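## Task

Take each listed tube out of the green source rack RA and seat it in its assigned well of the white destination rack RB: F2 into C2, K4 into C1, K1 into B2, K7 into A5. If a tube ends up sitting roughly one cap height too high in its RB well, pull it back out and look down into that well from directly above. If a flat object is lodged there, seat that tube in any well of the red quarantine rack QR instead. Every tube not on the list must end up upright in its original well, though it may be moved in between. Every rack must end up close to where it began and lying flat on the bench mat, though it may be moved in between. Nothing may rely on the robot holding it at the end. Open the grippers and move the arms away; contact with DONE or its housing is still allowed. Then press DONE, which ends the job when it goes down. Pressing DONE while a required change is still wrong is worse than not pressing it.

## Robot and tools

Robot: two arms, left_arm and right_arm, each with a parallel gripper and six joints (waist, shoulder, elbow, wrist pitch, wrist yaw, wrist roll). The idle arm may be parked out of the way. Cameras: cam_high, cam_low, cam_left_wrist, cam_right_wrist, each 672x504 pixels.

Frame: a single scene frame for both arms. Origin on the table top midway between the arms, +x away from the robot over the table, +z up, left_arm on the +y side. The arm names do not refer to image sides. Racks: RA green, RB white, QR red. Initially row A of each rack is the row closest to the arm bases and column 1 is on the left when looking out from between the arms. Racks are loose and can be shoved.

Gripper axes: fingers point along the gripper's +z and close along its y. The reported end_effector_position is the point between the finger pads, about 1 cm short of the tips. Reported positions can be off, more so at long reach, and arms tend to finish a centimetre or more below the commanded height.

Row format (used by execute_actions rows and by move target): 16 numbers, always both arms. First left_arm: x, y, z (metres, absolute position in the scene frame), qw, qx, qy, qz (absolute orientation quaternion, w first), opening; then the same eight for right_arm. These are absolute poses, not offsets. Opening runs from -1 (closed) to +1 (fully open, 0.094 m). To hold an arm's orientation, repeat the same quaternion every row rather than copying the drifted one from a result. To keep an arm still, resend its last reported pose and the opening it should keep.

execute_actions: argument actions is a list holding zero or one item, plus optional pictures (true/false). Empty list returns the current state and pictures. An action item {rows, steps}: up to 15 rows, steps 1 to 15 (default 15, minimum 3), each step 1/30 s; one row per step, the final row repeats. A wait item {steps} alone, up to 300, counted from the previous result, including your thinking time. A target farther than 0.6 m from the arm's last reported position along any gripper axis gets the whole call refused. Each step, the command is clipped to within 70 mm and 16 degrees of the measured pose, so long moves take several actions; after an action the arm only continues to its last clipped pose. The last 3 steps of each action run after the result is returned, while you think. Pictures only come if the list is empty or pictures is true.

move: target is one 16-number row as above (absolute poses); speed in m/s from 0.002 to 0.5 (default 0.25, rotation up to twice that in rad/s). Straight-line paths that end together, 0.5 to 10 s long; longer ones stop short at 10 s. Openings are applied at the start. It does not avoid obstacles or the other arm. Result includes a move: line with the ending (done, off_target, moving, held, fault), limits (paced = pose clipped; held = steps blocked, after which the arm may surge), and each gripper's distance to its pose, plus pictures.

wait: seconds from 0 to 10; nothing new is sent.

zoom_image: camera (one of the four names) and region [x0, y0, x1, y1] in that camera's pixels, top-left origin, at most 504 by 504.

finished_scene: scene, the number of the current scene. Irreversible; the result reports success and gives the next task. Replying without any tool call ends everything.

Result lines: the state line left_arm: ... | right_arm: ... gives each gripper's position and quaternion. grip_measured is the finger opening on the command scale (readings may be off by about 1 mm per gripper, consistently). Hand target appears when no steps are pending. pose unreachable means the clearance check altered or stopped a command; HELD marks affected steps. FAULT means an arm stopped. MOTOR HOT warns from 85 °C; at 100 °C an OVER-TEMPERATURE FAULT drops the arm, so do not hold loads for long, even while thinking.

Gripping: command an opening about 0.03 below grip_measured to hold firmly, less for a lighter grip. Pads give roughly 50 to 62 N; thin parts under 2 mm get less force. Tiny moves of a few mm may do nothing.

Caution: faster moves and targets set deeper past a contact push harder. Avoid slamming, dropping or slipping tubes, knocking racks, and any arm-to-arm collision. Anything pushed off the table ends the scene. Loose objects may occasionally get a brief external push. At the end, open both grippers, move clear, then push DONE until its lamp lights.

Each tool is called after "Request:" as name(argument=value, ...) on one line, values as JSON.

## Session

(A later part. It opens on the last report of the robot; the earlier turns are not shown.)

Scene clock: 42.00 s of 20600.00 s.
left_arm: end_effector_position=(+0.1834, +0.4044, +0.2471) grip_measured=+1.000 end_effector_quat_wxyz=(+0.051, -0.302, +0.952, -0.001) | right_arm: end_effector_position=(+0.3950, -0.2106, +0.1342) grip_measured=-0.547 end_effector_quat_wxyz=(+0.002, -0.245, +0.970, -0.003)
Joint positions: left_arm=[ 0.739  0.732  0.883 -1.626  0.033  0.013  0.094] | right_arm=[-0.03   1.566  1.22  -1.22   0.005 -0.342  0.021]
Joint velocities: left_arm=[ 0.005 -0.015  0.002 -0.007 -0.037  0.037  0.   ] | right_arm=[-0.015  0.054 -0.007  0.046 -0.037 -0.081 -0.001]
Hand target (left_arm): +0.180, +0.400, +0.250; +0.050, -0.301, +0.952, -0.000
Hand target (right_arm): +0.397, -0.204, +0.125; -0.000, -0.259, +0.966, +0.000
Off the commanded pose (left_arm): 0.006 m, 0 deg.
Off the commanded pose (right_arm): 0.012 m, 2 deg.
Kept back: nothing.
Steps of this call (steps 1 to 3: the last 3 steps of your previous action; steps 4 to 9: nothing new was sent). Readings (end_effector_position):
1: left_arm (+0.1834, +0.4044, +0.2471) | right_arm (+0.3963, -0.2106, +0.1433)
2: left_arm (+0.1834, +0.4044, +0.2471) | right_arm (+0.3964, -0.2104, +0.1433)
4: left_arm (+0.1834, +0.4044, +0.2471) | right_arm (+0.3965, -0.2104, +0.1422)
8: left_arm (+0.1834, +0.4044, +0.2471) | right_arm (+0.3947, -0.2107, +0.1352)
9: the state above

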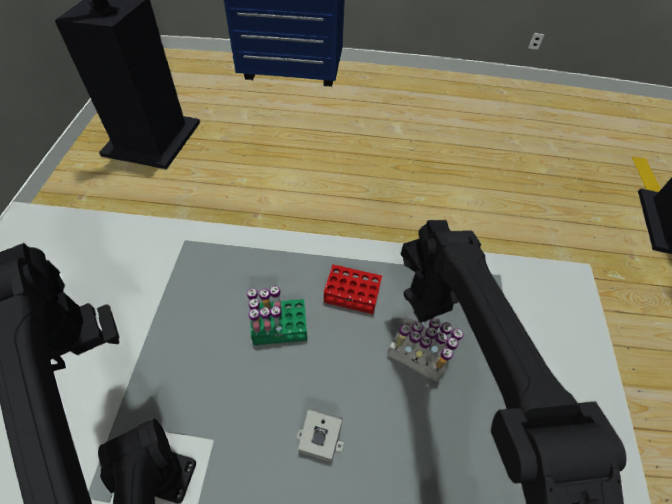

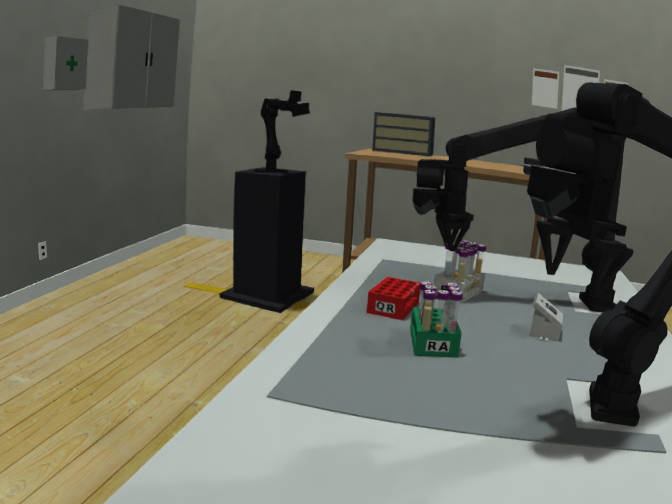

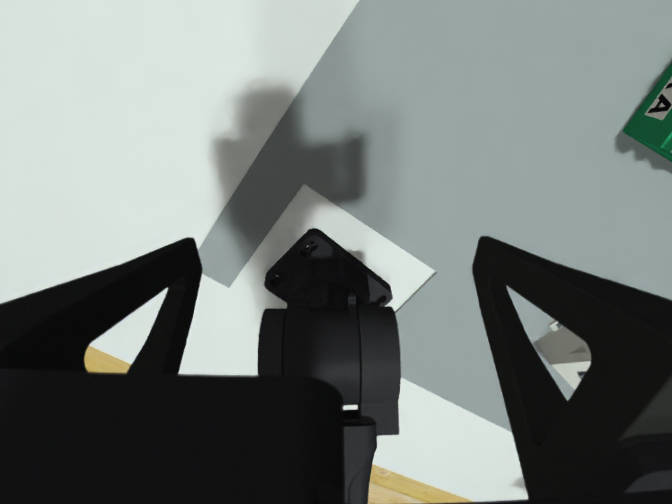

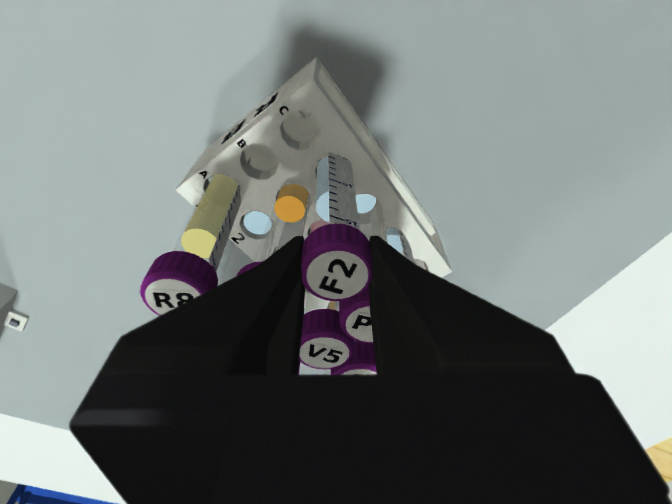

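Request:
execute_actions(actions=[{"rows":[[0.18,0.40,0.25,0.05,-0.3,0.95,0,1,0.397,-0.209,0.125,0,-0.25,0.968,0,-0.43],[0.18,0.40,0.25,0.05,-0.3,0.95,0,1,0.397,-0.209,0.125,0,-0.25,0.968,0,-0.43],[0.18,0.40,0.25,0.05,-0.3,0.95,0,1,0.397,-0.209,0.125,0,-0.25,0.968,0,-0.43],[0.18,0.40,0.25,0.05,-0.3,0.95,0,1,0.397,-0.209,0.125,0,-0.25,0.968,0,-0.43],[0.18,0.40,0.25,0.05,-0.3,0.95,0,1,0.416,-0.207,0.155,0.035,-0.25,0.968,-0.003,-0.43],[0.18,0.40,0.25,0.05,-0.3,0.95,0,1,0.416,-0.207,0.162,0.035,-0.25,0.968,-0.003,-0.43],[0.18,0.40,0.25,0.05,-0.3,0.95,0,1,0.416,-0.207,0.169,0.035,-0.25,0.968,-0.003,-0.43],[0.18,0.40,0.25,0.05,-0.3,0.95,0,1,0.416,-0.207,0.176,0.035,-0.25,0.968,-0.003,-0.43],[0.18,0.40,0.25,0.05,-0.3,0.95,0,1,0.416,-0.207,0.183,0.035,-0.25,0.968,-0.003,-0.43],[0.18,0.40,0.25,0.05,-0.3,0.95,0,1,0.416,-0.207,0.190,0.035,-0.25,0.968,-0.003,-0.43],[0.18,0.40,0.25,0.05,-0.3,0.95,0,1,0.416,-0.207,0.197,0.035,-0.25,0.968,-0.003,-0.43]],"steps":15}])

Request:
move(target=[0.18,0.40,0.25,0.05,-0.3,0.95,0,1,0.424,0.127,0.22,0,-0.643,0.766,0,-0.1], speed=0.35)

Request:
move(target=[0.18,0.40,0.25,0.05,-0.3,0.95,0,1,0.420,0.122,0.155,0,-0.643,0.766,0,-0.1], speed=0.12)

Scene clock: 42.73 s of 20600.00 s.
left_arm: end_effector_position=(+0.1834, +0.4044, +0.2471) grip_measured=+1.000 end_effector_quat_wxyz=(+0.051, -0.302, +0.952, -0.001) | right_arm: end_effector_position=(+0.3957, -0.2101, +0.1512) grip_measured=-0.432 end_effector_quat_wxyz=(-0.005, -0.247, +0.969, -0.001)
Joint positions: left_arm=[ 0.739  0.732  0.883 -1.626  0.033  0.013  0.094] | right_arm=[-0.03   1.563  1.264 -1.282  0.003 -0.346  0.027]
Joint velocities: left_arm=[ 0.005 -0.015 -0.002 -0.012 -0.022  0.007  0.   ] | right_arm=[-0.005 -0.103  0.276 -0.325  0.007  0.022  0.   ]
Steps of this call (steps 1 to 10: nothing new was sent; steps 11 to 22: the first 12 steps of this action). Readings (end_effector_position):
11: left_arm (+0.1834, +0.4044, +0.2471) | right_arm (+0.3955, -0.2105, +0.1336)
12: left_arm (+0.1834, +0.4044, +0.2471) | right_arm (+0.3960, -0.2104, +0.1336)
14: left_arm (+0.1834, +0.4044, +0.2471) | right_arm (+0.3968, -0.2103, +0.1336)
18: left_arm (+0.1834, +0.4044, +0.2471) | right_arm (+0.3967, -0.2101, +0.1363)
22: the state above

Scene clock: 45.10 s of 20600.00 s.
left_arm: end_effector_position=(+0.1834, +0.4044, +0.2471) grip_measured=+1.000 end_effector_quat_wxyz=(+0.051, -0.302, +0.952, -0.001) | right_arm: end_effector_position=(+0.4171, +0.1200, +0.2106) grip_measured=-0.102 end_effector_quat_wxyz=(-0.013, -0.640, +0.768, +0.000)
Joint positions: left_arm=[ 0.739  0.732  0.883 -1.626  0.033  0.013  0.094] | right_arm=[ 0.525  1.986  2.003 -1.614 -0.    -0.682  0.042]
Joint velocities: left_arm=[-0.024 -0.005 -0.032  0.002  0.037 -0.037  0.   ] | right_arm=[-0.015 -0.015  0.017 -0.022 -0.007  0.037  0.   ]
Hand target (left_arm): +0.180, +0.400, +0.250; +0.050, -0.301, +0.952, -0.000
Hand target (right_arm): +0.429, +0.125, +0.222; +0.001, -0.643, +0.766, +0.001
Off your previous action's commanded pose (left_arm): 0.006 m, 0 deg at its last step (step 3 of this call).
Off your previous action's commanded pose (right_arm): 0.036 m, 4 deg at its last step (step 3 of this call).
Off the commanded pose (left_arm): 0.006 m, 0 deg.
Off the commanded pose (right_arm): 0.014 m, 2 deg.
Kept back: nothing.
move: off_target (right_arm)

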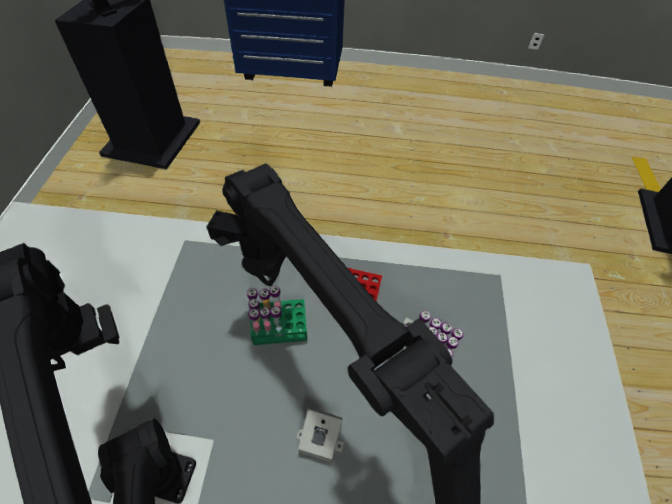

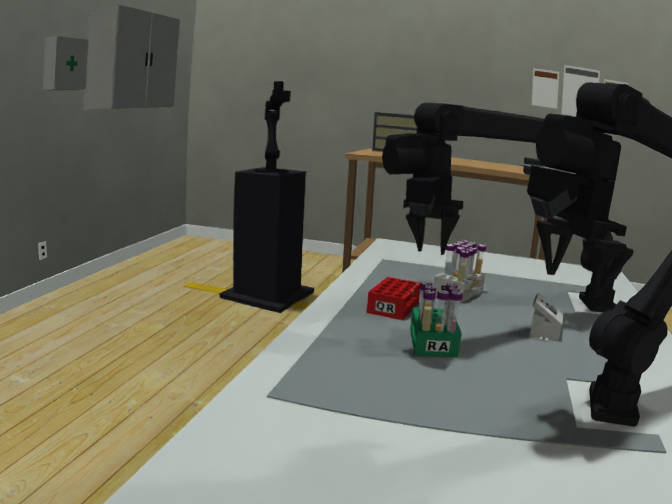

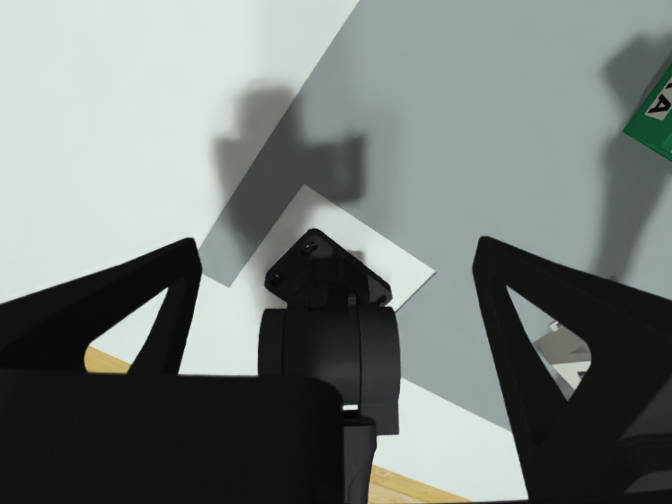

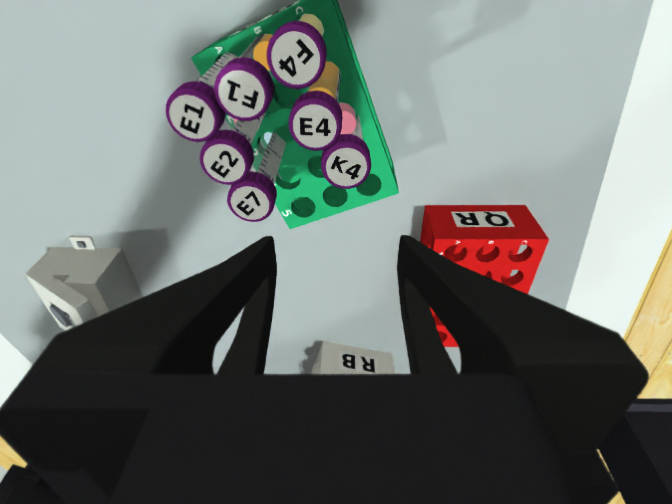

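Scene clock: 45.90 s of 20600.00 s.
left_arm: end_effector_position=(+0.1834, +0.4044, +0.2471) grip_measured=+1.000 end_effector_quat_wxyz=(+0.051, -0.302, +0.952, -0.001) | right_arm: end_effector_position=(+0.4178, +0.1206, +0.1569) grip_measured=-0.102 end_effector_quat_wxyz=(-0.005, -0.640, +0.768, +0.000)
Joint positions: left_arm=[ 0.739  0.732  0.883 -1.626  0.033  0.013  0.094] | right_arm=[ 0.525  1.986  1.862 -1.458 -0.    -0.682  0.042]
Joint velocities: left_arm=[-0.005 -0.005 -0.022  0.012 -0.051  0.066  0.   ] | right_arm=[-0.005 -0.005 -0.017  0.022 -0.037 -0.007  0.   ]
Hand target (left_arm): +0.180, +0.400, +0.250; +0.050, -0.301, +0.952, -0.000
Hand target (right_arm): +0.420, +0.122, +0.155; -0.000, -0.643, +0.766, +0.000
Off the commanded pose (left_arm): 0.006 m, 0 deg.
Off the commanded pose (right_arm): 0.003 m, 1 deg.
Kept back: nothing.
move: done

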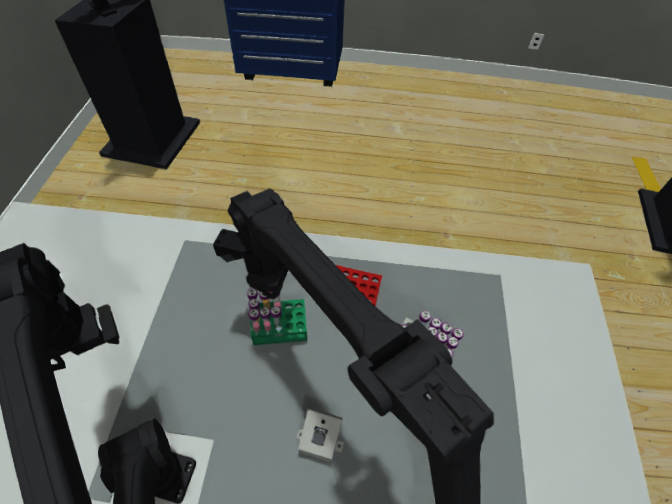

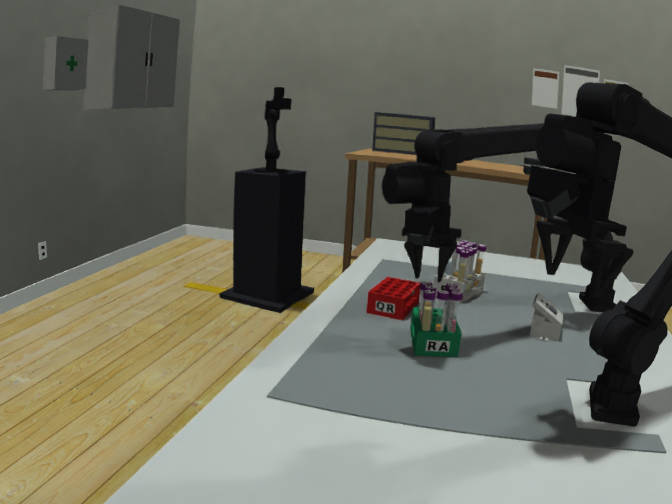

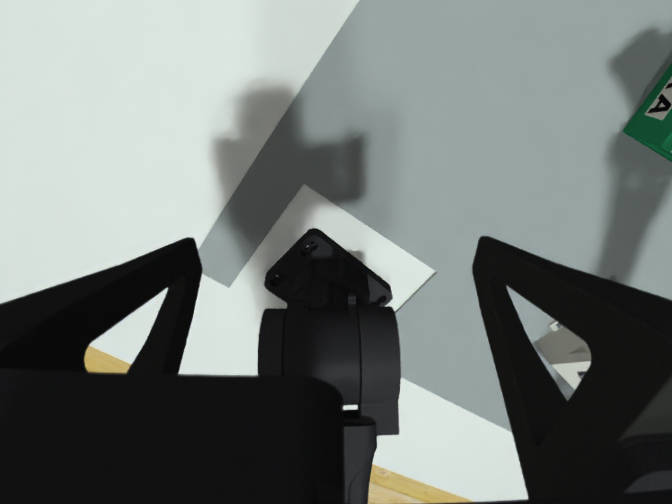

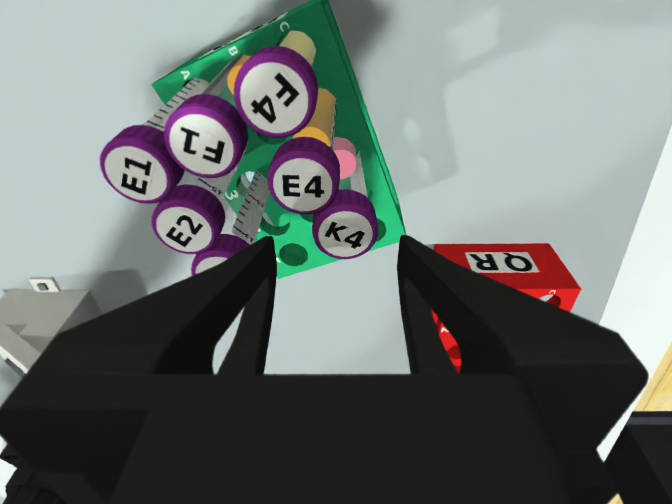

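Request:
move(target=[0.18,0.40,0.25,0.05,-0.3,0.95,0,1,0.423,0.1245,0.123,0,-0.643,0.766,0,-0.2], speed=0.06)

Scene clock: 47.07 s of 20600.00 s.
left_arm: end_effector_position=(+0.1834, +0.4044, +0.2471) grip_measured=+1.000 end_effector_quat_wxyz=(+0.051, -0.302, +0.952, -0.001) | right_arm: end_effector_position=(+0.4213, +0.1235, +0.1380) grip_measured=-0.198 end_effector_quat_wxyz=(+0.006, -0.640, +0.768, +0.000)
Joint positions: left_arm=[ 0.739  0.732  0.883 -1.626  0.033  0.013  0.094] | right_arm=[ 0.525  1.99   1.82  -1.388 -0.    -0.682  0.038]
Joint velocities: left_arm=[-0.015  0.005  0.002 -0.012 -0.081 -0.037  0.   ] | right_arm=[-0.005 -0.005 -0.012 -0.012  0.022 -0.007  0.   ]
Hand target (left_arm): +0.180, +0.400, +0.250; +0.050, -0.301, +0.952, -0.000
Hand target (right_arm): +0.423, +0.124, +0.123; +0.000, -0.643, +0.766, +0.000
Off the commanded pose (left_arm): 0.006 m, 0 deg.
Off the commanded pose (right_arm): 0.015 m, 1 deg.
Kept back: nothing.
move: off_target (right_arm)

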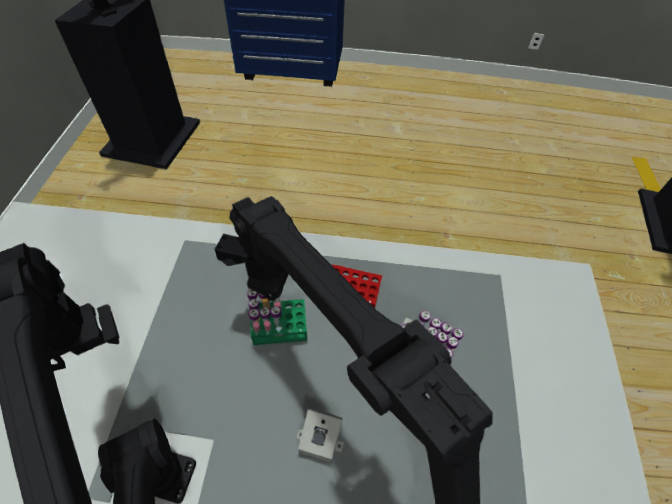

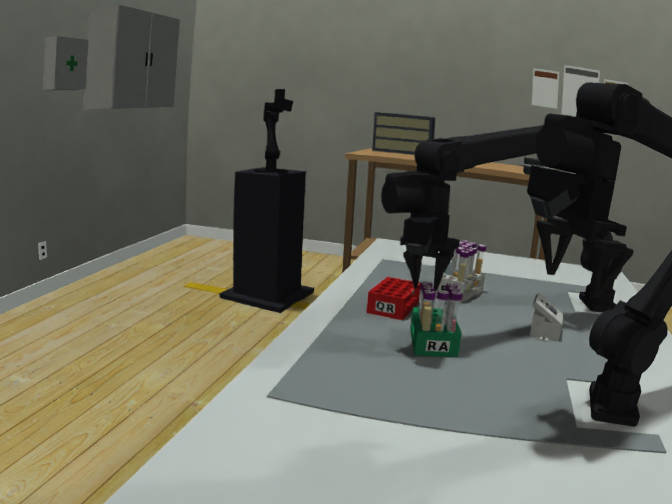

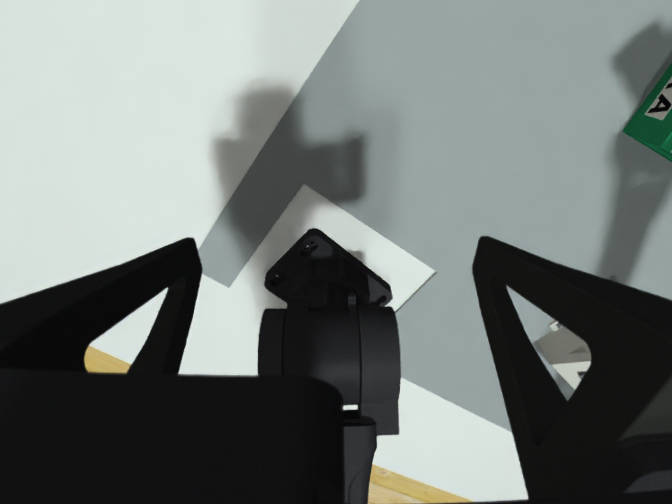

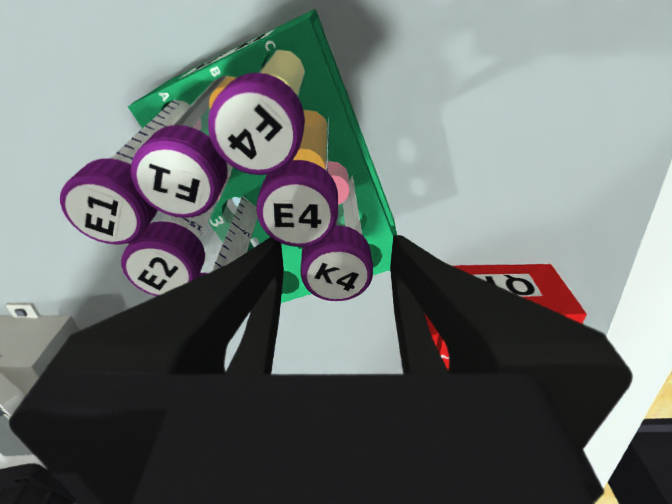

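Request:
execute_actions(actions=[{"rows":[[0.18,0.40,0.25,0.05,-0.3,0.95,0,1,0.422,0.1235,0.121,0,-0.643,0.766,0,-0.5],[0.18,0.40,0.25,0.05,-0.3,0.95,0,1,0.422,0.1235,0.121,0,-0.643,0.766,0,-0.5],[0.18,0.40,0.25,0.05,-0.3,0.95,0,1,0.422,0.1235,0.121,0,-0.643,0.766,0,-0.5],[0.18,0.40,0.25,0.05,-0.3,0.95,0,1,0.422,0.1235,0.121,0,-0.643,0.766,0,-0.5],[0.18,0.40,0.25,0.05,-0.3,0.95,0,1,0.422,0.1235,0.121,0,-0.643,0.766,0,-0.5],[0.18,0.40,0.25,0.05,-0.3,0.95,0,1,0.422,0.1235,0.121,0,-0.643,0.766,0,-0.5],[0.18,0.40,0.25,0.05,-0.3,0.95,0,1,0.422,0.1235,0.121,0,-0.643,0.766,0,-0.578]],"steps":12}])

Request:
execute_actions(actions=[{"rows":[[0.18,0.40,0.25,0.05,-0.3,0.95,0,1,0.434,0.1345,0.158,0.035,-0.643,0.766,0,-0.578],[0.18,0.40,0.25,0.05,-0.3,0.95,0,1,0.434,0.1345,0.164,0.035,-0.643,0.766,0,-0.578],[0.18,0.40,0.25,0.05,-0.3,0.95,0,1,0.434,0.1345,0.170,0.035,-0.643,0.766,0,-0.578],[0.18,0.40,0.25,0.05,-0.3,0.95,0,1,0.434,0.1345,0.176,0.035,-0.643,0.766,0,-0.578],[0.18,0.40,0.25,0.05,-0.3,0.95,0,1,0.434,0.1345,0.182,0.035,-0.643,0.766,0,-0.578],[0.18,0.40,0.25,0.05,-0.3,0.95,0,1,0.433,0.1335,0.188,0.035,-0.643,0.766,0,-0.578],[0.18,0.40,0.25,0.05,-0.3,0.95,0,1,0.433,0.1335,0.194,0.035,-0.643,0.766,0,-0.578],[0.18,0.40,0.25,0.05,-0.3,0.95,0,1,0.432,0.1325,0.200,0.035,-0.643,0.766,0,-0.578],[0.18,0.40,0.25,0.05,-0.3,0.95,0,1,0.432,0.1325,0.206,0.035,-0.643,0.766,0,-0.578],[0.18,0.40,0.25,0.05,-0.3,0.95,0,1,0.432,0.1325,0.212,0.035,-0.643,0.766,0,-0.578],[0.18,0.40,0.25,0.05,-0.3,0.95,0,1,0.432,0.1325,0.218,0.035,-0.643,0.766,0,-0.578],[0.18,0.40,0.25,0.05,-0.3,0.95,0,1,0.432,0.1325,0.224,0.035,-0.643,0.766,0,-0.578],[0.18,0.40,0.25,0.05,-0.3,0.95,0,1,0.432,0.1325,0.232,0.035,-0.643,0.766,0,-0.578]],"steps":15}])

Request:
move(target=[0.18,0.40,0.25,0.05,-0.3,0.95,0,1,0.412,-0.175,0.228,0,-0.53,0.848,0,-0.578], speed=0.3)

Request:
move(target=[0.18,0.40,0.25,0.05,-0.3,0.95,0,1,0.409,-0.189,0.182,0,-0.53,0.848,0,-0.578], speed=0.1)

Request:
zoom_image(camera="cam_right_wrist", region=[270,80,390,200])

Scene clock: 47.90 s of 20600.00 s.
left_arm: end_effector_position=(+0.1834, +0.4044, +0.2471) grip_measured=+1.000 end_effector_quat_wxyz=(+0.051, -0.302, +0.952, -0.001) | right_arm: end_effector_position=(+0.4200, +0.1224, +0.1341) grip_measured=-0.548 end_effector_quat_wxyz=(+0.004, -0.640, +0.768, +0.000)
Joint positions: left_arm=[ 0.739  0.732  0.883 -1.626  0.033  0.013  0.094] | right_arm=[ 0.525  1.99   1.809 -1.381 -0.    -0.682  0.021]
Joint velocities: left_arm=[-0.005 -0.015 -0.002 -0.002 -0.037  0.007  0.   ] | right_arm=[-0.015 -0.024 -0.002 -0.017 -0.051 -0.007 -0.001]
Steps of this call (steps 1 to 16: nothing new was sent; steps 17 to 25: the first 9 steps of this action). Readings (end_effector_position):
17: left_arm (+0.1834, +0.4044, +0.2471) | right_arm (+0.4212, +0.1234, +0.1374)
18: left_arm (+0.1834, +0.4044, +0.2471) | right_arm (+0.4212, +0.1234, +0.1367)
20: left_arm (+0.1834, +0.4044, +0.2471) | right_arm (+0.4206, +0.1229, +0.1350)
24: left_arm (+0.1834, +0.4044, +0.2471) | right_arm (+0.4200, +0.1224, +0.1341)
25: the state above

Scene clock: 48.40 s of 20600.00 s.
left_arm: end_effector_position=(+0.1834, +0.4044, +0.2471) grip_measured=+1.000 end_effector_quat_wxyz=(+0.051, -0.302, +0.952, -0.001) | right_arm: end_effector_position=(+0.4207, +0.1231, +0.1690) grip_measured=-0.548 end_effector_quat_wxyz=(-0.003, -0.640, +0.768, +0.000)
Joint positions: left_arm=[ 0.739  0.732  0.883 -1.626  0.033  0.013  0.094] | right_arm=[ 0.525  1.99   1.901 -1.488 -0.    -0.682  0.021]
Joint velocities: left_arm=[-0.005 -0.015 -0.002  0.007  0.007  0.022  0.   ] | right_arm=[-0.015  0.005  0.398 -0.462  0.022  0.037 -0.   ]
Off your previous action's commanded pose (left_arm): 0.006 m, 0 deg at its last step (step 3 of this call).
Off your previous action's commanded pose (right_arm): 0.013 m, 1 deg at its last step (step 3 of this call).
Steps of this call (steps 1 to 3: the last 3 steps of your previous action; steps 4 to 15: the first 12 steps of this action). Readings (end_effector_position):
4: left_arm (+0.1834, +0.4044, +0.2471) | right_arm (+0.4200, +0.1224, +0.1341)
5: left_arm (+0.1834, +0.4044, +0.2471) | right_arm (+0.4201, +0.1225, +0.1343)
7: left_arm (+0.1834, +0.4044, +0.2471) | right_arm (+0.4200, +0.1224, +0.1366)
11: left_arm (+0.1834, +0.4044, +0.2471) | right_arm (+0.4198, +0.1223, +0.1494)
15: the state above

Scene clock: 50.53 s of 20600.00 s.
left_arm: end_effector_position=(+0.1834, +0.4044, +0.2471) grip_measured=+1.000 end_effector_quat_wxyz=(+0.051, -0.302, +0.952, -0.001) | right_arm: end_effector_position=(+0.4073, -0.1769, +0.2184) grip_measured=-0.548 end_effector_quat_wxyz=(-0.012, -0.521, +0.853, +0.002)
Joint positions: left_arm=[ 0.739  0.732  0.883 -1.626  0.033  0.013  0.094] | right_arm=[ 0.037  1.58   1.463 -1.478  0.003 -0.877  0.021]
Joint velocities: left_arm=[-0.005 -0.015  0.007  0.007  0.022 -0.007  0.   ] | right_arm=[ 0.015 -0.005 -0.007 -0.002 -0.007 -0.007  0.001]
Hand target (left_arm): +0.180, +0.400, +0.250; +0.050, -0.301, +0.952, -0.000
Hand target (right_arm): +0.406, -0.174, +0.226; -0.000, -0.530, +0.848, -0.001
Off your previous action's commanded pose (left_arm): 0.006 m, 0 deg at its last step (step 3 of this call).
Off your previous action's commanded pose (right_arm): 0.048 m, 4 deg at its last step (step 3 of this call).
Off the commanded pose (left_arm): 0.006 m, 0 deg.
Off the commanded pose (right_arm): 0.011 m, 2 deg.
Kept back: nothing.
move: off_target (right_arm)

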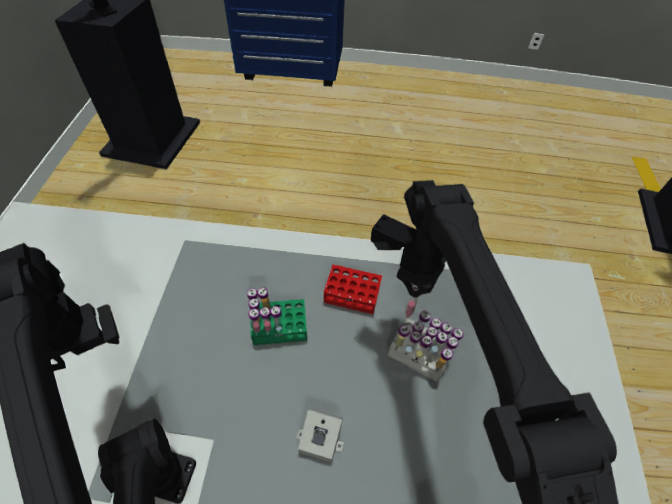

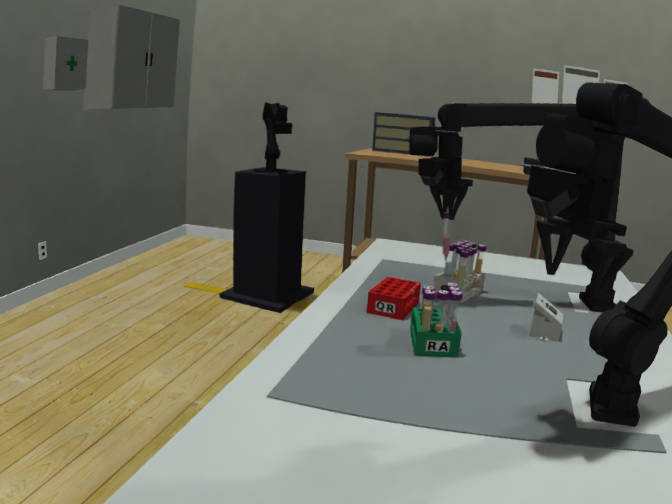

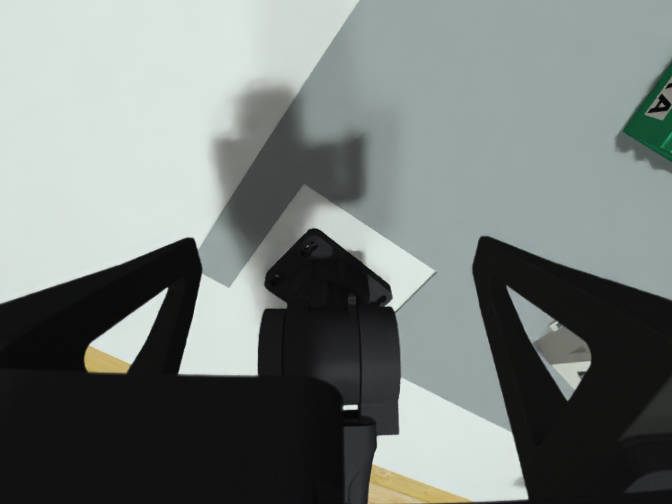

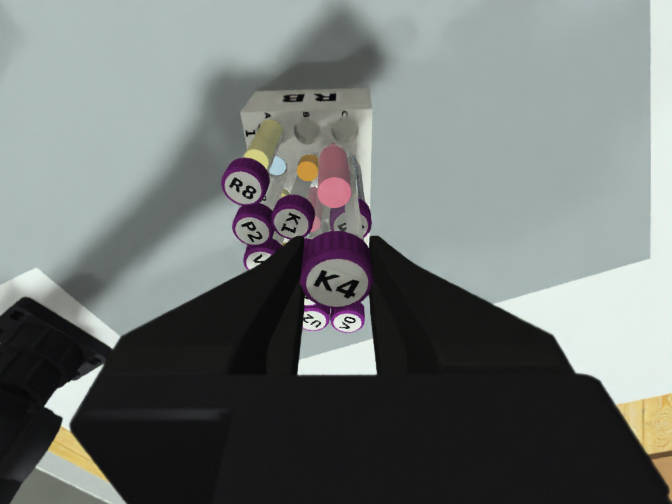

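Scene clock: 51.33 s of 20600.00 s.
left_arm: end_effector_position=(+0.1834, +0.4044, +0.2471) grip_measured=+1.000 end_effector_quat_wxyz=(+0.051, -0.302, +0.952, -0.001) | right_arm: end_effector_position=(+0.4060, -0.1875, +0.1822) grip_measured=-0.548 end_effector_quat_wxyz=(-0.007, -0.526, +0.851, +0.001)
Joint positions: left_arm=[ 0.739  0.732  0.883 -1.626  0.033  0.013  0.094] | right_arm=[ 0.015  1.58   1.367 -1.372  0.003 -0.91   0.021]
Joint velocities: left_arm=[-0.005 -0.005 -0.002 -0.007  0.007  0.007  0.   ] | right_arm=[-0.005  0.015  0.032 -0.002  0.007 -0.022 -0.   ]
Hand target (left_arm): +0.180, +0.400, +0.250; +0.050, -0.301, +0.952, -0.000
Hand target (right_arm): +0.409, -0.189, +0.182; -0.000, -0.530, +0.848, -0.000
Off the commanded pose (left_arm): 0.006 m, 0 deg.
Off the commanded pose (right_arm): 0.003 m, 1 deg.
Kept back: nothing.
move: done

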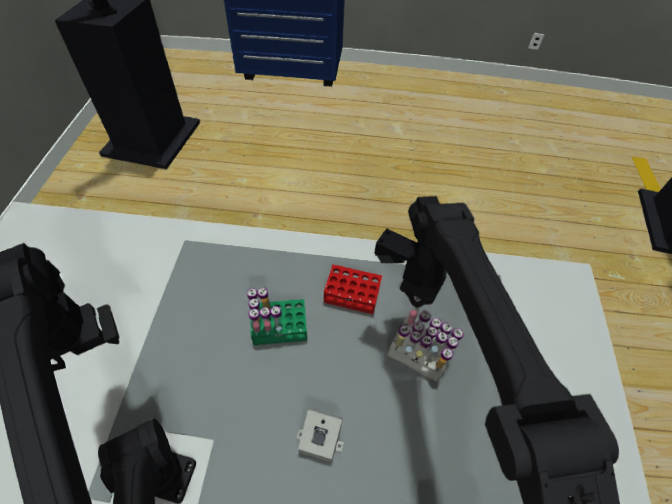

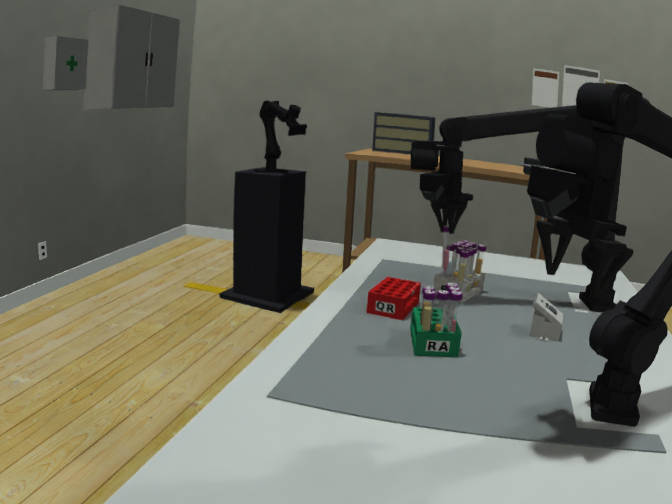

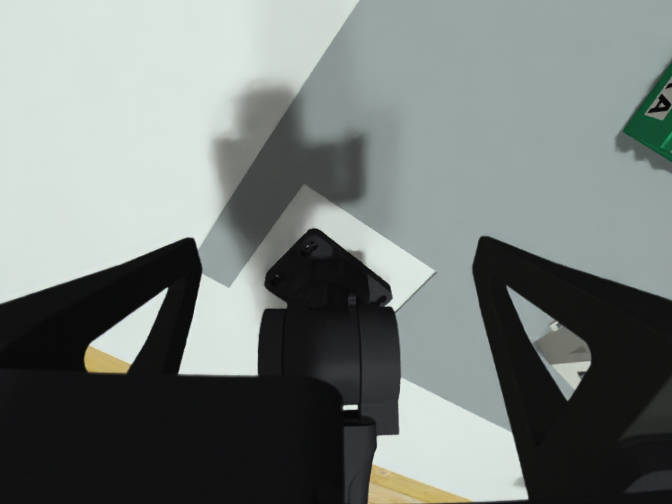

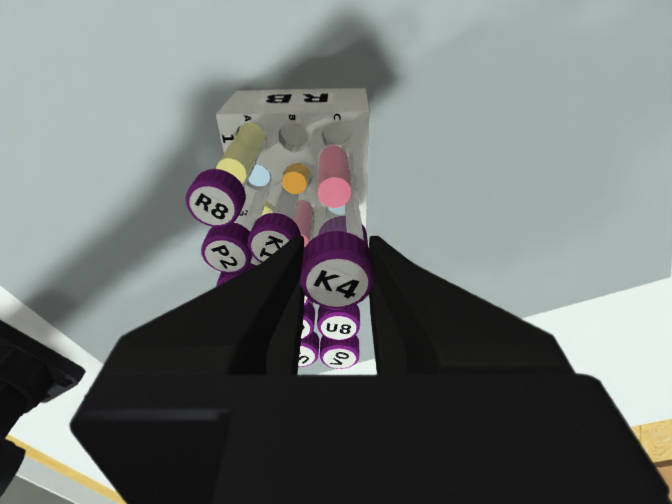

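Region (270, 80, 390, 200) of cam_right_wrist's 672x504 image, scaled by 4.200, with more detail than that image has.

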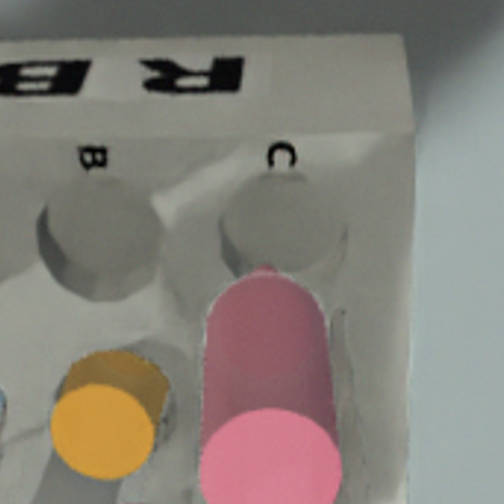

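Request:
move(target=[0.18,0.40,0.25,0.05,-0.3,0.95,0,1,0.411,-0.187,0.166,0,-0.53,0.848,0,-0.578], speed=0.04)

Request:
move(target=[0.18,0.40,0.25,0.05,-0.3,0.95,0,1,0.410,-0.187,0.123,0,-0.53,0.848,0,-0.578], speed=0.05)

Scene clock: 52.27 s of 20600.00 s.
left_arm: end_effector_position=(+0.1834, +0.4044, +0.2471) grip_measured=+1.000 end_effector_quat_wxyz=(+0.051, -0.302, +0.952, -0.001) | right_arm: end_effector_position=(+0.4084, -0.1870, +0.1739) grip_measured=-0.548 end_effector_quat_wxyz=(+0.001, -0.526, +0.850, -0.002)
Joint positions: left_arm=[ 0.739  0.732  0.883 -1.626  0.033  0.013  0.094] | right_arm=[ 0.015  1.58   1.345 -1.332  0.003 -0.911  0.021]
Joint velocities: left_arm=[0.005 0.005 0.022 0.002 0.007 0.022 0.   ] | right_arm=[-0.015  0.005 -0.017  0.007 -0.007 -0.037 -0.001]
Hand target (left_arm): +0.180, +0.400, +0.250; +0.050, -0.301, +0.952, -0.000
Hand target (right_arm): +0.411, -0.187, +0.166; +0.000, -0.530, +0.848, +0.000
Off the commanded pose (left_arm): 0.006 m, 0 deg.
Off the commanded pose (right_arm): 0.008 m, 1 deg.
Kept back: nothing.
move: done

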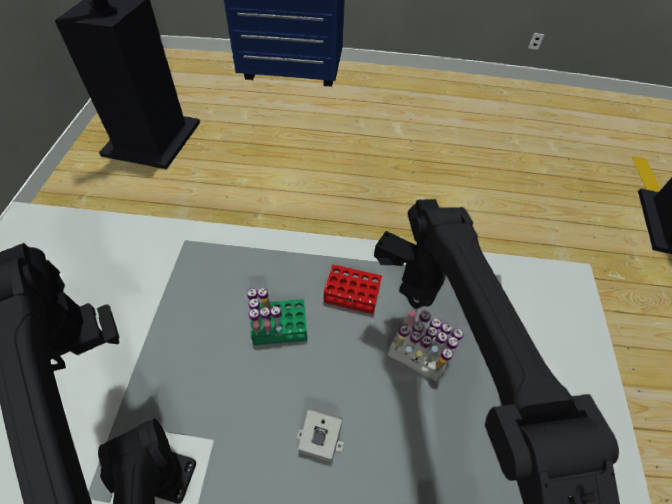

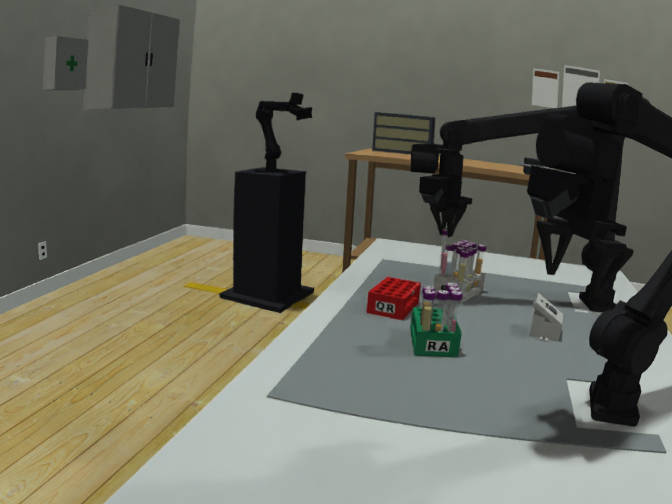

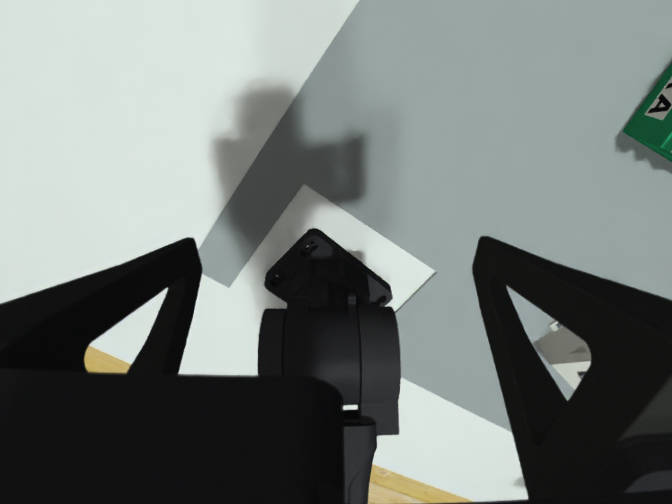

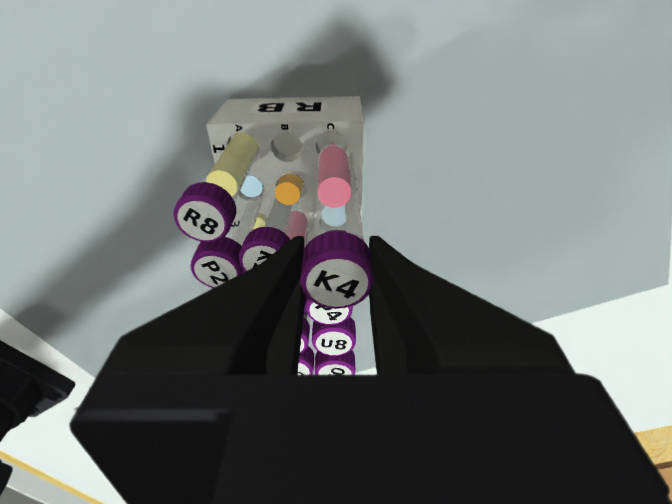

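Scene clock: 53.63 s of 20600.00 s.
left_arm: end_effector_position=(+0.1834, +0.4044, +0.2471) grip_measured=+1.000 end_effector_quat_wxyz=(+0.051, -0.302, +0.952, -0.001) | right_arm: end_effector_position=(+0.4079, -0.1870, +0.1312) grip_measured=-0.548 end_effector_quat_wxyz=(+0.001, -0.527, +0.850, -0.002)
Joint positions: left_arm=[ 0.739  0.732  0.883 -1.626  0.033  0.013  0.094] | right_arm=[ 0.015  1.611  1.266 -1.222  0.003 -0.911  0.021]
Joint velocities: left_arm=[ 0.005  0.005  0.007  0.002 -0.022 -0.037  0.   ] | right_arm=[ 0.005 -0.015 -0.007  0.007  0.037 -0.022  0.   ]
Hand target (left_arm): +0.180, +0.400, +0.250; +0.050, -0.301, +0.952, -0.000
Hand target (right_arm): +0.410, -0.187, +0.123; +0.000, -0.530, +0.848, +0.000
Off the commanded pose (left_arm): 0.006 m, 0 deg.
Off the commanded pose (right_arm): 0.008 m, 1 deg.
Kept back: nothing.
move: done

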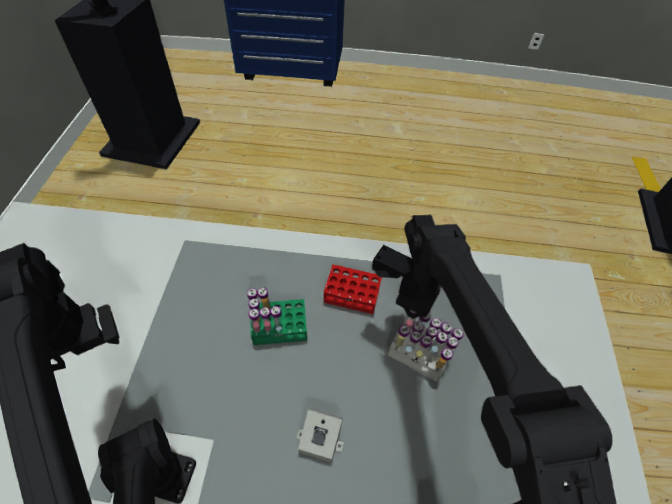

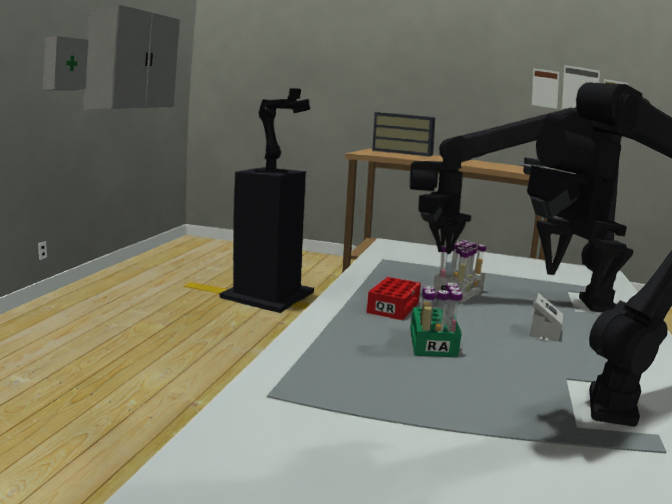

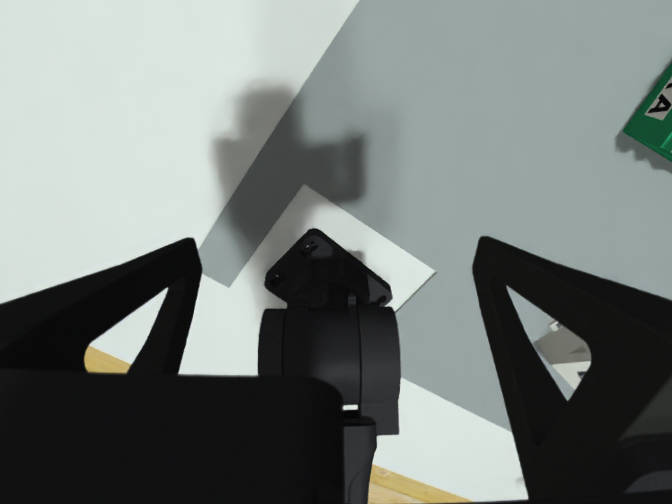

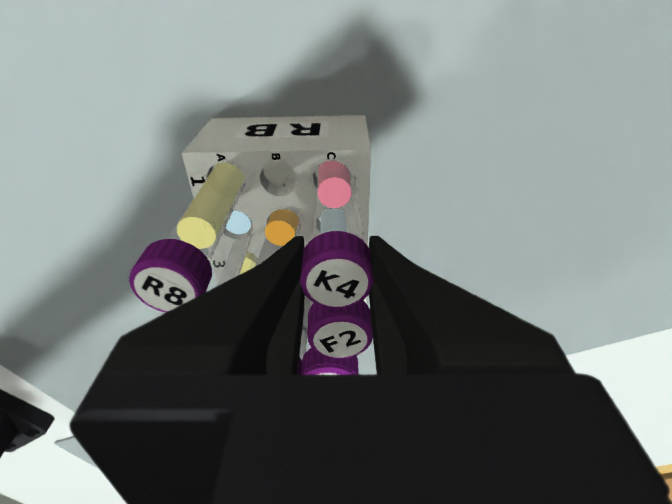

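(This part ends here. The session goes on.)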